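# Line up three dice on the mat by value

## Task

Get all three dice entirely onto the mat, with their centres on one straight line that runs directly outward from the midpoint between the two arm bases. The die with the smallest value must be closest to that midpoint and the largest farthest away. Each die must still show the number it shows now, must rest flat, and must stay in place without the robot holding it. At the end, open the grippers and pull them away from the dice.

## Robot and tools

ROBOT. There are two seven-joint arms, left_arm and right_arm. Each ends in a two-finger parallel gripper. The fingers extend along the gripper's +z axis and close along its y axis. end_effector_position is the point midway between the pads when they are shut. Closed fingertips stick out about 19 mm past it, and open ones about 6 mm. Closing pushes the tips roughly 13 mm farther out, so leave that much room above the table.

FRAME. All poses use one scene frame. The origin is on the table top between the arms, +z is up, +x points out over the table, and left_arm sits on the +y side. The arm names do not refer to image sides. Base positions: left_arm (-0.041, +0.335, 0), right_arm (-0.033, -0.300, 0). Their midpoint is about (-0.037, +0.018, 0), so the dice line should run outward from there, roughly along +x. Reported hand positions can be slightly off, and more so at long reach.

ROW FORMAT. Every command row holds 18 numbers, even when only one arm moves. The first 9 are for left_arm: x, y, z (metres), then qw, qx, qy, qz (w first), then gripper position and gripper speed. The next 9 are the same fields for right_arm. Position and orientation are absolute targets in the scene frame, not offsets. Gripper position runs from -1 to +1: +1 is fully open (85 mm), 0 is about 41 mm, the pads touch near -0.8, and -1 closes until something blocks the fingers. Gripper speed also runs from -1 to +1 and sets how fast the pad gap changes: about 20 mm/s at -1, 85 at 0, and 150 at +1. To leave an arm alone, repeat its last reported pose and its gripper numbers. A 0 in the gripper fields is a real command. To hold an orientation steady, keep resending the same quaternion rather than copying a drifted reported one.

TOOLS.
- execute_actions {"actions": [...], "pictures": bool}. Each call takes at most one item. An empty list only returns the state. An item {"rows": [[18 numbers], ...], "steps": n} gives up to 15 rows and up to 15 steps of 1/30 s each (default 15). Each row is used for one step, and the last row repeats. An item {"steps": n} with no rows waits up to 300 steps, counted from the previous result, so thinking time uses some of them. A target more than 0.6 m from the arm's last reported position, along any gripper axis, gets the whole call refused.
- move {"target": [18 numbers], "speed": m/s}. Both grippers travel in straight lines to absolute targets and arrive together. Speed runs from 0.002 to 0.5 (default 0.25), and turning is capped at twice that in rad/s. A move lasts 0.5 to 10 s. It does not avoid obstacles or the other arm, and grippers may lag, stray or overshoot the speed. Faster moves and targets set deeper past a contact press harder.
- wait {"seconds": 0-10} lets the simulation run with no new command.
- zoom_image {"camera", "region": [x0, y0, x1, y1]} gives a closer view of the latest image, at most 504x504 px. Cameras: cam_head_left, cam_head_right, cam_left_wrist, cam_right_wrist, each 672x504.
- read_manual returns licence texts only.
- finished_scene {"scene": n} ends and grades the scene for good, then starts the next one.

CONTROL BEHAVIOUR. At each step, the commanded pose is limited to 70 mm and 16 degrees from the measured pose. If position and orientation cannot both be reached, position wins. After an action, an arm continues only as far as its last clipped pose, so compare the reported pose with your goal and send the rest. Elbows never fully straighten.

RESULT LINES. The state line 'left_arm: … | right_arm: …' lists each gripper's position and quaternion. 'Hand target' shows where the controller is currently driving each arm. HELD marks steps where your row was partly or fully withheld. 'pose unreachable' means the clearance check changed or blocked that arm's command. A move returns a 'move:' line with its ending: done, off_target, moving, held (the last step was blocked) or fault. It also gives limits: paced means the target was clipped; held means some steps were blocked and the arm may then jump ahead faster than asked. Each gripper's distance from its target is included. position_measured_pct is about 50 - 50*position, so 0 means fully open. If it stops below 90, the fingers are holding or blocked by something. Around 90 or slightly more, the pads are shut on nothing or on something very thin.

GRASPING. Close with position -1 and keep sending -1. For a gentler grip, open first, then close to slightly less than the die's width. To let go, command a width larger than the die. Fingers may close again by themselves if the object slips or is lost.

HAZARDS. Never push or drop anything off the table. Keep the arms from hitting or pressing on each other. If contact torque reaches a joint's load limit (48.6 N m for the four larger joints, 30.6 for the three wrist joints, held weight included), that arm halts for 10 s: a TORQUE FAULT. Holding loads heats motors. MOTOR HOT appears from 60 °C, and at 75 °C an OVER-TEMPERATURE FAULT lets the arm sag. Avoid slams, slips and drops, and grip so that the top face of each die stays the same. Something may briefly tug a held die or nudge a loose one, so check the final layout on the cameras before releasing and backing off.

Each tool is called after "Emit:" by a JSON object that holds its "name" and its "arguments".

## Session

Emit:
{"name": "move", "arguments": {"target": [0.25,0.15,0.4,0,1,0,0,1,0,0.25,-0.2,0.4,0,1,0,0,1,0]}}

Scene clock: 4.83 s of 4800.00 s.
left_arm: end_effector_position=(+0.2490, +0.1497, +0.3978) position_measured_pct=0.0 end_effector_quat_wxyz=(-0.002, +1.000, +0.000, -0.003) | right_arm: end_effector_position=(+0.2506, -0.1992, +0.4001) position_measured_pct=0.0 end_effector_quat_wxyz=(-0.001, +1.000, +0.000, -0.000)
Joint positions: left_arm=[-0.518  0.329  1.601  1.507 -0.328  1.648 -0.637] | right_arm=[-0.102 -0.028 -0.188  1.58  -0.007  1.59   4.297]
Joint velocities: left_arm=[-0.016 -0.004  0.003  0.001 -0.004 -0.     0.006] | right_arm=[ 0.001 -0.001 -0.    -0.002 -0.    -0.     0.   ]
Hand target (left_arm): +0.249, +0.150, +0.398; -0.003, +1.000, +0.001, -0.003
Hand target (right_arm): +0.251, -0.199, +0.400; -0.001, +1.000, +0.000, -0.000
Off the commanded pose (left_arm): 0.002 m, 0 deg.
Off the commanded pose (right_arm): 0.001 m, 0 deg.
move: done

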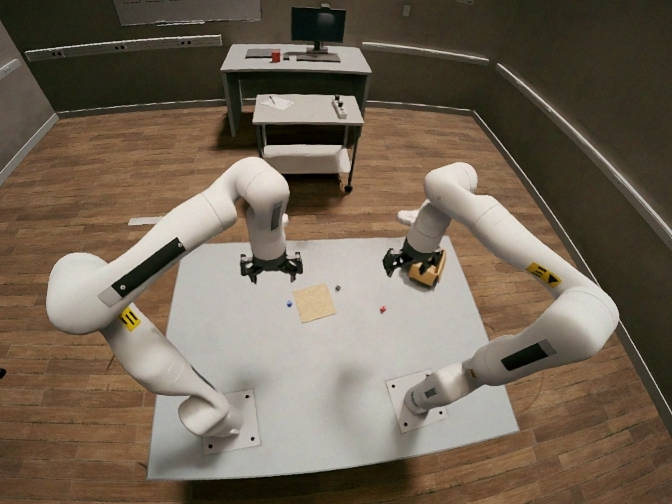

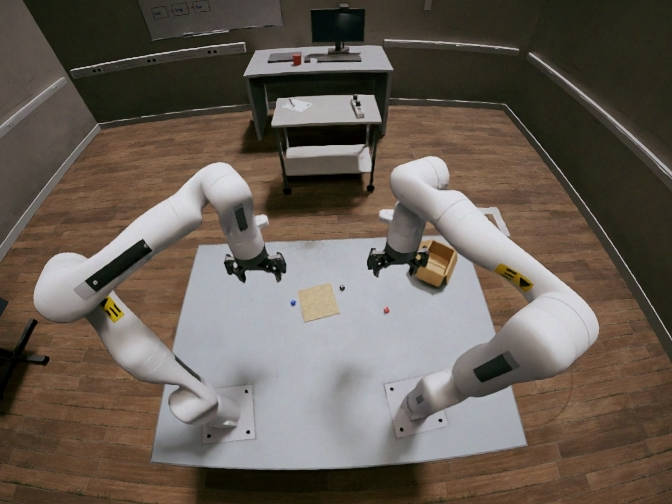

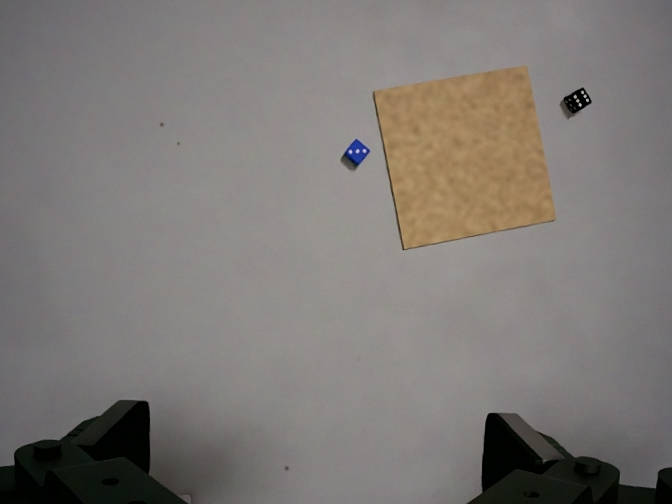

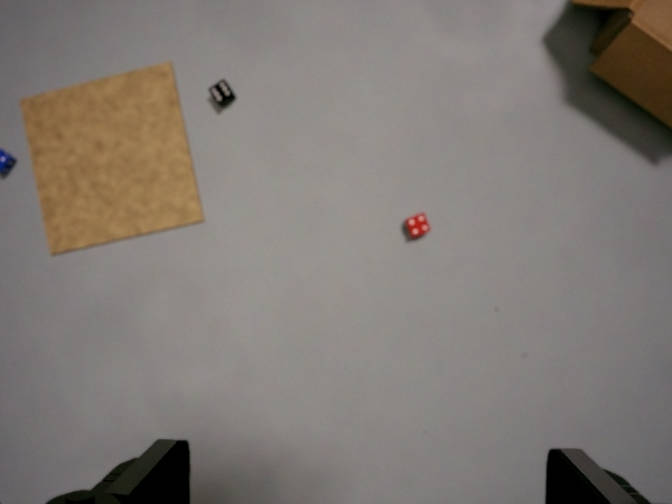

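Emit:
{"name": "move", "arguments": {"target": [0.35,0.10,0.12,0,1,0,0,1,0,0.29,-0.24,0.12,0,1,0,0,1,0]}}

Scene clock: 9.47 s of 4800.00 s.
left_arm: end_effector_position=(+0.3503, +0.1011, +0.1207) position_measured_pct=0.0 end_effector_quat_wxyz=(-0.000, +1.000, +0.001, +0.001) | right_arm: end_effector_position=(+0.2881, -0.2406, +0.1205) position_measured_pct=0.0 end_effector_quat_wxyz=(+0.000, +1.000, +0.000, +0.000)
Joint positions: left_arm=[-0.019  0.812  1.071  1.772 -0.813  1.072 -0.348] | right_arm=[-0.035  0.333 -0.126  2.162  0.069  0.65   4.379]
Joint velocities: left_arm=[ 0.004  0.003  0.001  0.001  0.     0.    -0.001] | right_arm=[ 0.001  0.006 -0.     0.     0.001 -0.     0.   ]
Hand target (left_arm): +0.350, +0.101, +0.121; -0.000, +1.000, +0.000, +0.000
Hand target (right_arm): +0.288, -0.241, +0.120; +0.000, +1.000, +0.000, +0.000
Off the commanded pose (left_arm): 0.001 m, 0 deg.
Off the commanded pose (right_arm): 0.002 m, 0 deg.
move: done

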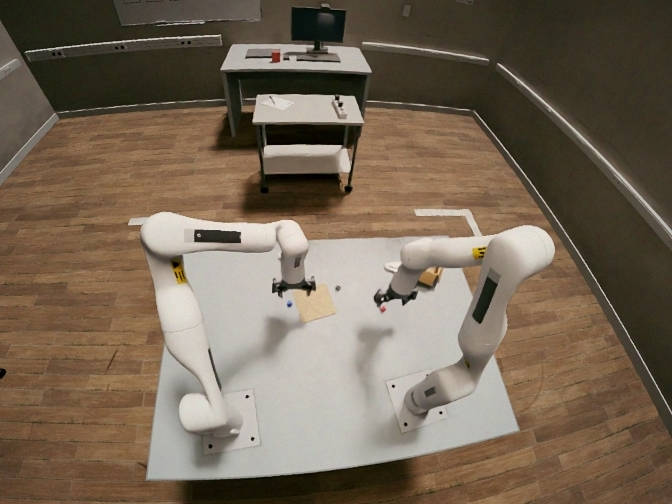

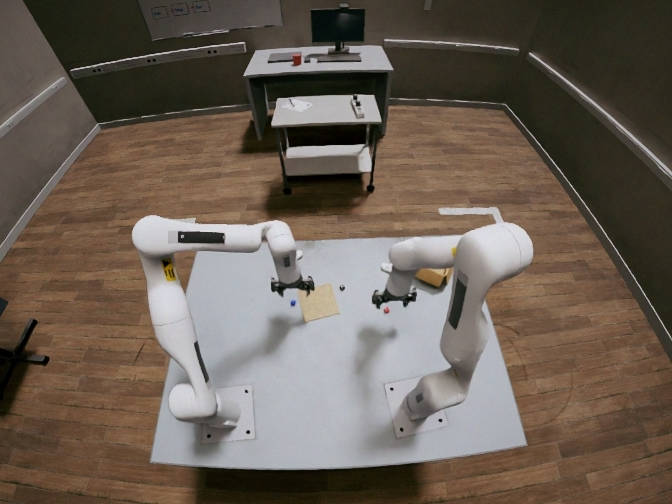

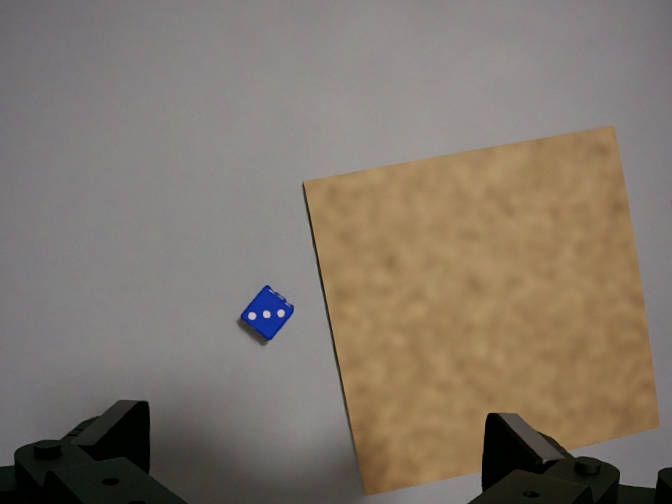

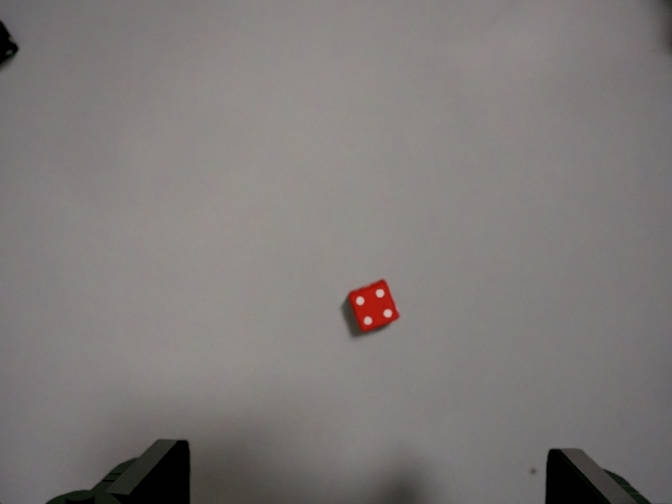

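Emit:
{"name": "move", "arguments": {"target": [0.375,0.12,0.07,0,0.94,-0.342,0,1,0,0.32,-0.238,0.07,0,0.989,0.148,0,1,0], "speed": 0.15}}

Scene clock: 17.40 s of 4800.00 s.
left_arm: end_effector_position=(+0.3750, +0.1200, +0.0703) position_measured_pct=0.0 end_effector_quat_wxyz=(-0.000, +0.940, -0.342, +0.000) | right_arm: end_effector_position=(+0.3198, -0.2381, +0.0701) position_measured_pct=0.0 end_effector_quat_wxyz=(+0.000, +0.989, +0.148, +0.000)
Joint positions: left_arm=[-0.082  0.994  1.141  1.775 -1.026  1.101 -0.966] | right_arm=[ 0.012  0.504 -0.175  2.118  0.166  0.532  4.6  ]
Joint velocities: left_arm=[-0.002  0.003 -0.001  0.     0.    -0.001 -0.   ] | right_arm=[-0.     0.004  0.001 -0.001 -0.    -0.     0.   ]
Hand target (left_arm): +0.375, +0.120, +0.070; -0.000, +0.940, -0.342, +0.000
Hand target (right_arm): +0.320, -0.238, +0.070; +0.000, +0.989, +0.148, -0.000
Off the commanded pose (left_arm): 0.000 m, 0 deg.
Off the commanded pose (right_arm): 0.000 m, 0 deg.
After step 90, 2.33 s passed at rest.
move: done

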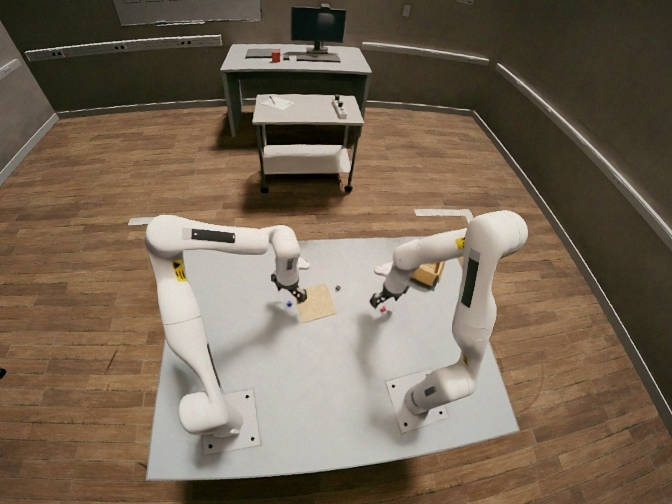

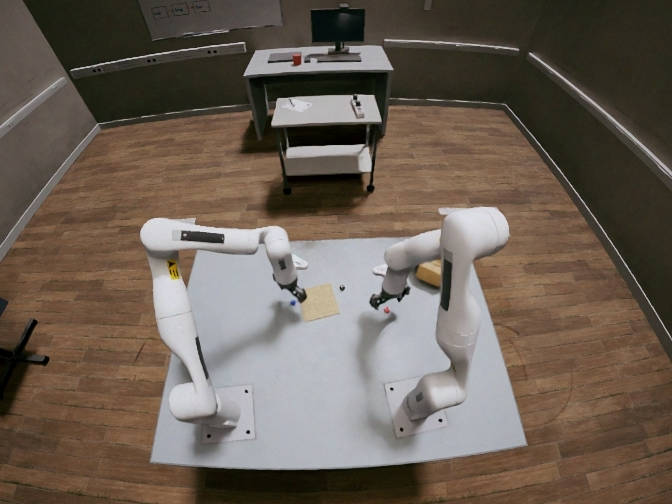

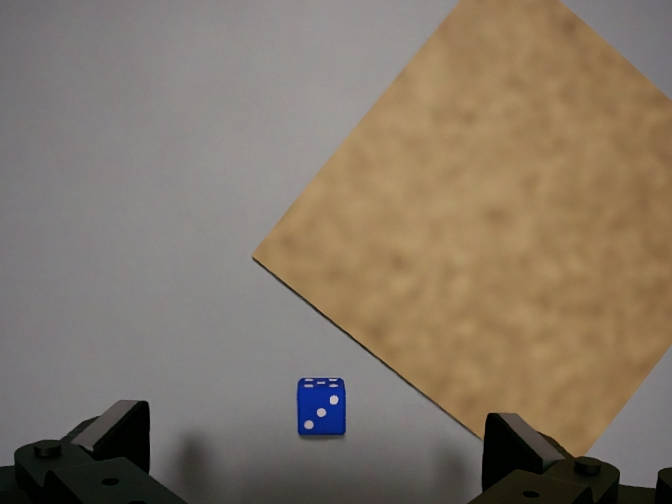

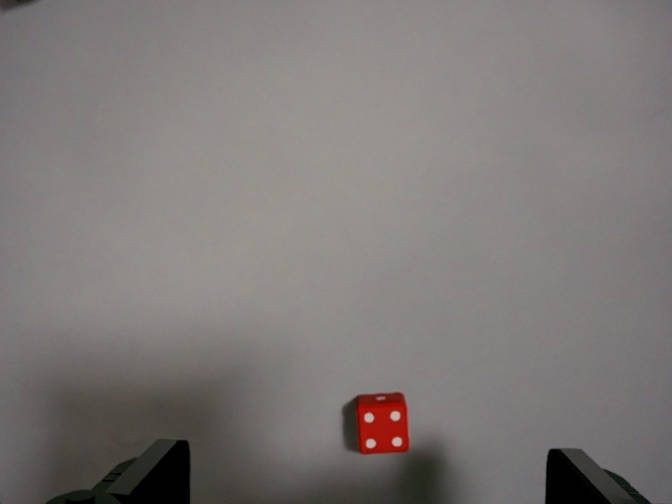

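Emit:
{"name": "move", "arguments": {"target": [0.378,0.1175,0.022,0,0.94,-0.342,0,1,0,0.321,-0.242,0.022,0,0.989,0.148,0,1,0], "speed": 0.08}}

Emit:
{"name": "move", "arguments": {"target": [0.378,0.1175,0.022,0,0.94,-0.342,0,-1,0,0.321,-0.242,0.022,0,0.989,0.148,0,-1,0]}}

Emit:
{"name": "move", "arguments": {"target": [0.378,0.1175,0.1,0,0.94,-0.342,0,-1,0,0.321,-0.242,0.1,0,0.989,0.148,0,-1,0], "speed": 0.15}}

Emit:
{"name": "move", "arguments": {"target": [0.33,0.01,0.2,0,1,0,0,-1,0,0.321,-0.242,0.1,0,0.989,0.148,0,-1,0]}}

Scene clock: 24.20 s of 4800.00 s.
left_arm: end_effector_position=(+0.3782, +0.1177, +0.0222) position_measured_pct=0.0 end_effector_quat_wxyz=(-0.000, +0.940, -0.342, +0.000) | right_arm: end_effector_position=(+0.3210, -0.2421, +0.0224) position_measured_pct=0.0 end_effector_quat_wxyz=(+0.000, +0.989, +0.148, +0.000)
Joint positions: left_arm=[-0.047  1.071  1.066  1.787 -1.115  1.027 -0.916] | right_arm=[-0.011  0.623 -0.132  2.149  0.208  0.38   4.573]
Joint velocities: left_arm=[ 0.003  0.002  0.002 -0.     0.001  0.    -0.001] | right_arm=[-0.001  0.007 -0.001  0.001  0.001 -0.    -0.   ]
Hand target (left_arm): +0.378, +0.118, +0.022; -0.000, +0.940, -0.342, +0.000
Hand target (right_arm): +0.321, -0.242, +0.022; +0.000, +0.989, +0.148, -0.000
Off the commanded pose (left_arm): 0.000 m, 0 deg.
Off the commanded pose (right_arm): 0.000 m, 0 deg.
After step 90, 2.90 s passed at rest.
move: done

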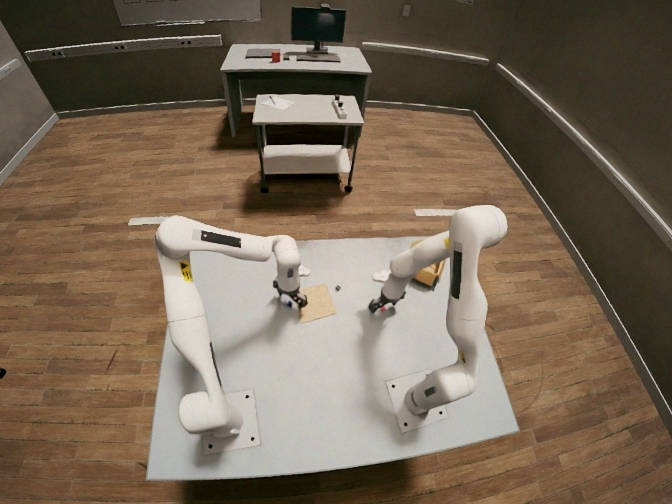

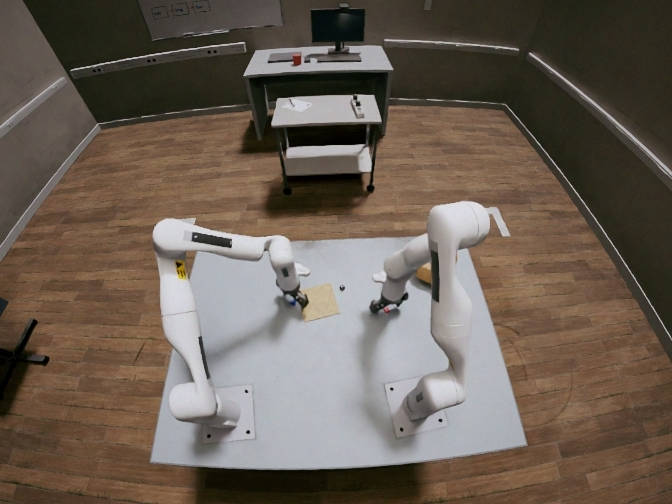

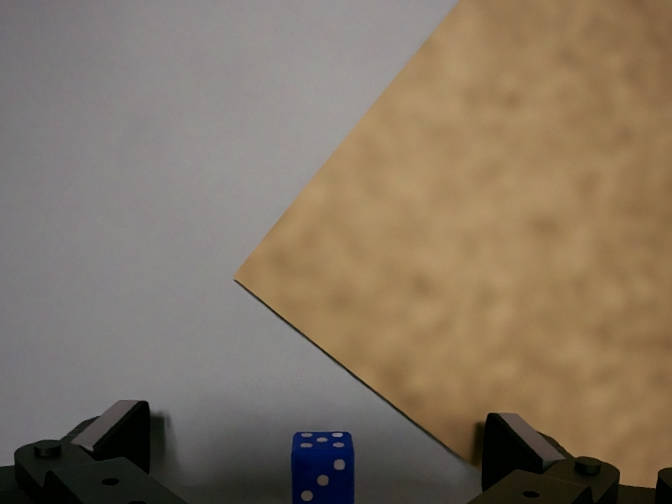

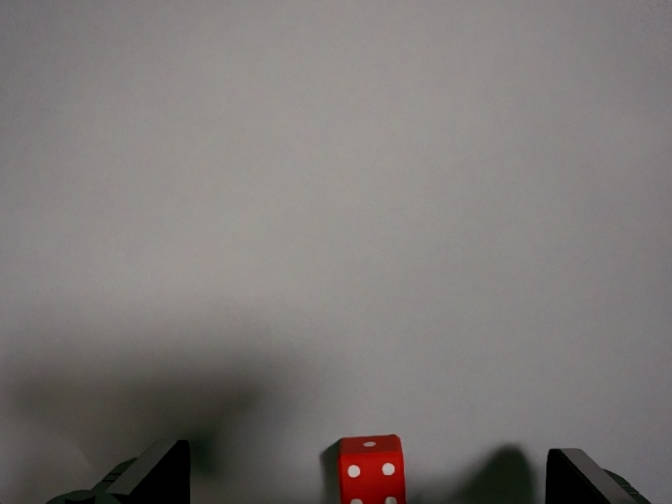

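Scene clock: 25.43 s of 4800.00 s.
left_arm: end_effector_position=(+0.3781, +0.1174, +0.0225) position_measured_pct=80.6 end_effector_quat_wxyz=(-0.000, +0.940, -0.342, +0.000) | right_arm: end_effector_position=(+0.3210, -0.2420, +0.0224) position_measured_pct=80.6 end_effector_quat_wxyz=(+0.000, +0.989, +0.148, +0.000)
Joint positions: left_arm=[-0.046  1.071  1.066  1.787 -1.115  1.027 -0.916] | right_arm=[-0.011  0.623 -0.132  2.149  0.208  0.381  4.573]
Joint velocities: left_arm=[ 0.    -0.001 -0.001  0.    -0.    -0.002 -0.   ] | right_arm=[-0.001  0.    -0.    -0.001  0.001 -0.     0.   ]
Hand target (left_arm): +0.378, +0.118, +0.022; -0.000, +0.940, -0.342, +0.000
Hand target (right_arm): +0.321, -0.242, +0.022; +0.000, +0.989, +0.148, -0.000
Off the commanded pose (left_arm): 0.000 m, 0 deg.
Off the commanded pose (right_arm): 0.000 m, 0 deg.
move: done

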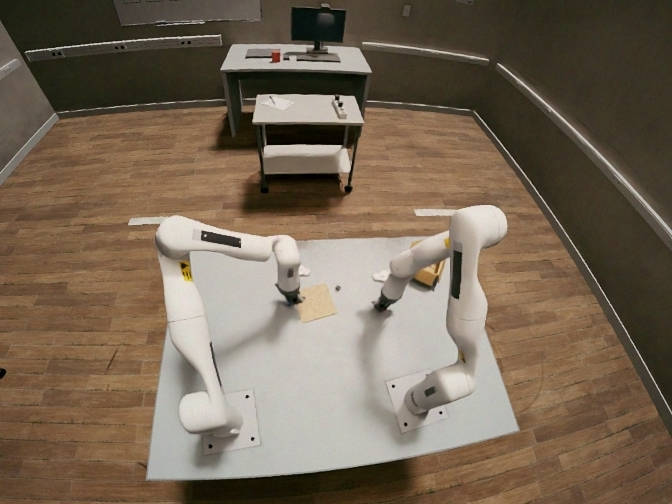

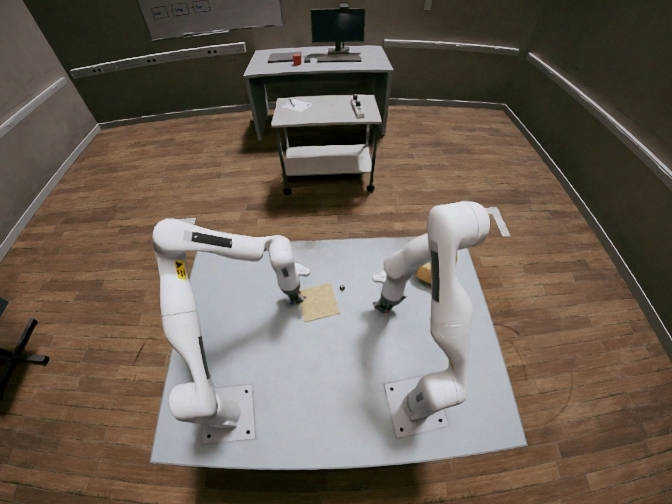

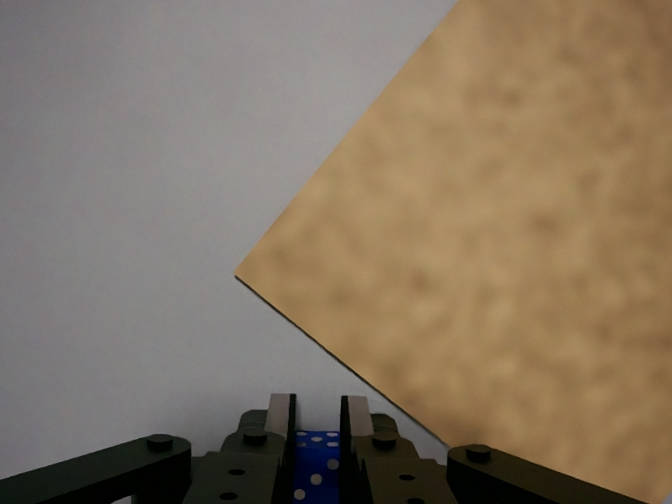

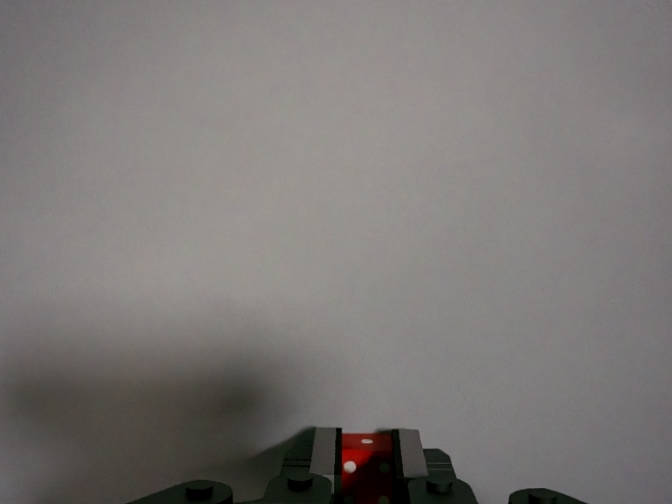

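Scene clock: 26.30 s of 4800.00 s.
left_arm: end_effector_position=(+0.3778, +0.1173, +0.0997) position_measured_pct=80.6 end_effector_quat_wxyz=(+0.000, +0.940, -0.342, -0.000) | right_arm: end_effector_position=(+0.3212, -0.2418, +0.0994) position_measured_pct=80.6 end_effector_quat_wxyz=(-0.000, +0.989, +0.148, -0.000)
Joint positions: left_arm=[-0.092  0.956  1.181  1.736 -0.97   1.158 -1.007] | right_arm=[ 0.041  0.438 -0.195  2.085  0.139  0.631  4.635]
Joint velocities: left_arm=[-0.003 -0.003  0.001 -0.001 -0.003  0.     0.   ] | right_arm=[ 0.005 -0.009  0.001 -0.001 -0.001  0.     0.002]
Hand target (left_arm): +0.378, +0.117, +0.100; +0.000, +0.940, -0.342, -0.000
Hand target (right_arm): +0.321, -0.242, +0.100; -0.000, +0.989, +0.148, +0.000
Off the commanded pose (left_arm): 0.000 m, 0 deg.
Off the commanded pose (right_arm): 0.001 m, 0 deg.
move: done

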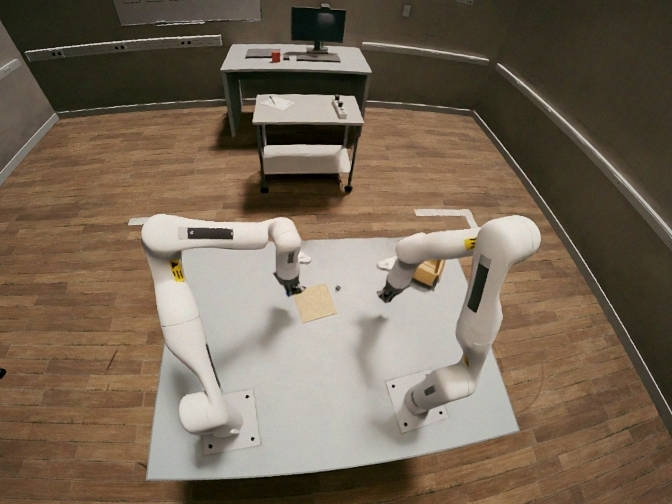

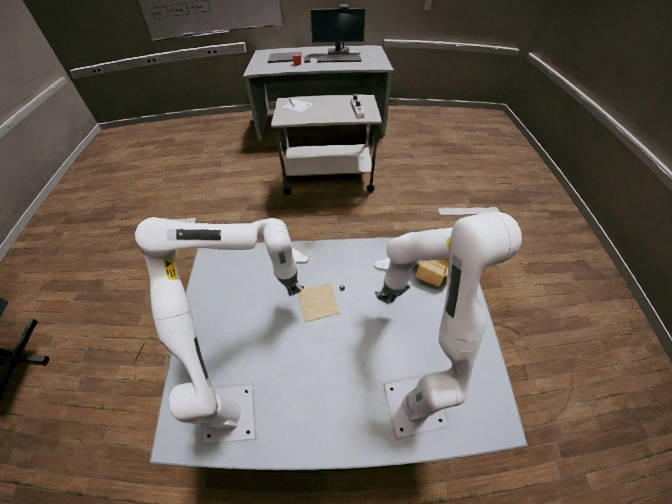

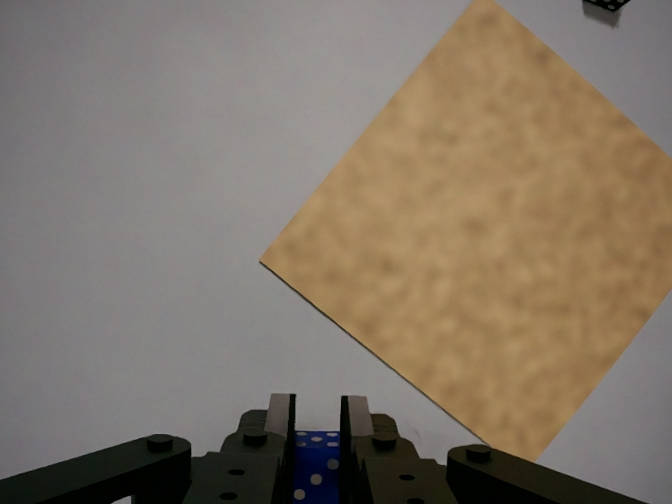

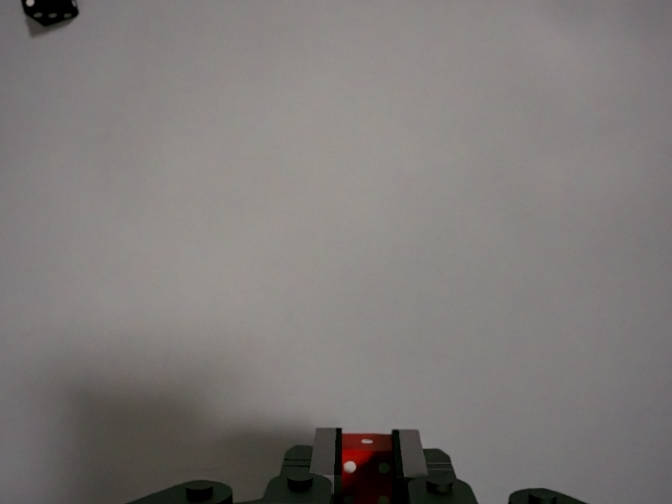

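Scene clock: 28.03 s of 4800.00 s.
left_arm: end_effector_position=(+0.3307, +0.0103, +0.1998) position_measured_pct=80.6 end_effector_quat_wxyz=(-0.000, +1.000, +0.000, +0.000) | right_arm: end_effector_position=(+0.3210, -0.2420, +0.1000) position_measured_pct=80.6 end_effector_quat_wxyz=(-0.000, +0.989, +0.148, -0.000)
Joint positions: left_arm=[ 0.196  0.761  1.106  1.524 -0.696  1.292 -0.31 ] | right_arm=[ 0.041  0.436 -0.195  2.086  0.139  0.631  4.635]
Joint velocities: left_arm=[ 0.007 -0.001  0.004 -0.001 -0.002 -0.     0.002] | right_arm=[ 0.002 -0.001 -0.     0.     0.001 -0.    -0.   ]
Hand target (left_arm): +0.330, +0.010, +0.200; -0.000, +1.000, +0.000, +0.000
Hand target (right_arm): +0.321, -0.242, +0.100; -0.000, +0.989, +0.148, +0.000
Off the commanded pose (left_arm): 0.001 m, 0 deg.
Off the commanded pose (right_arm): 0.000 m, 0 deg.
move: done

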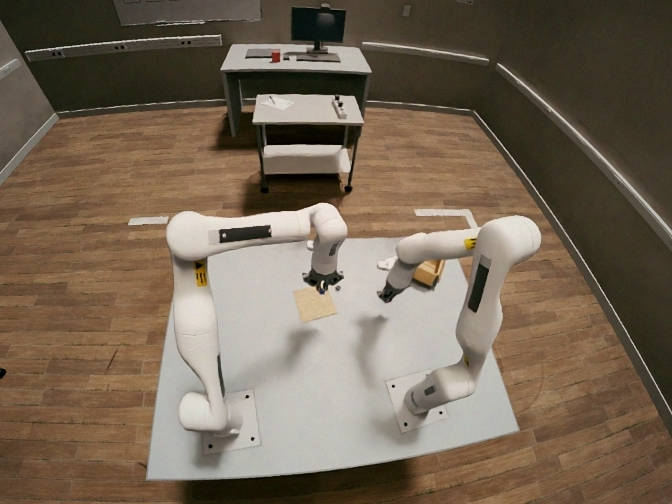

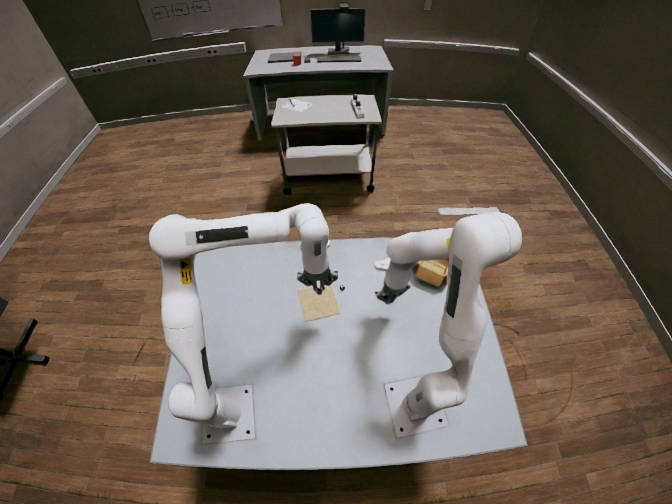

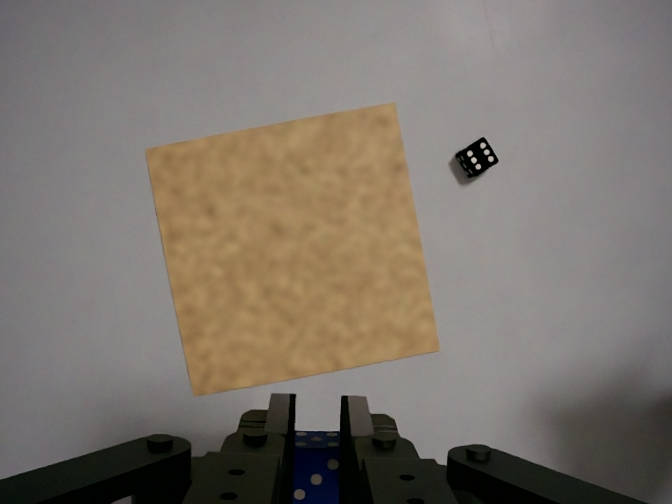

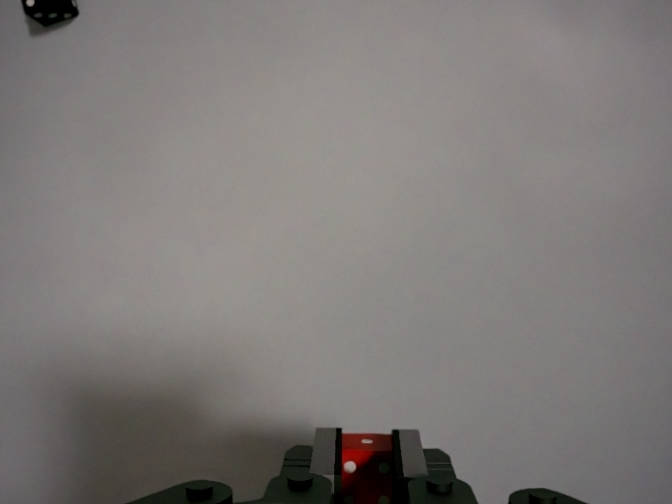

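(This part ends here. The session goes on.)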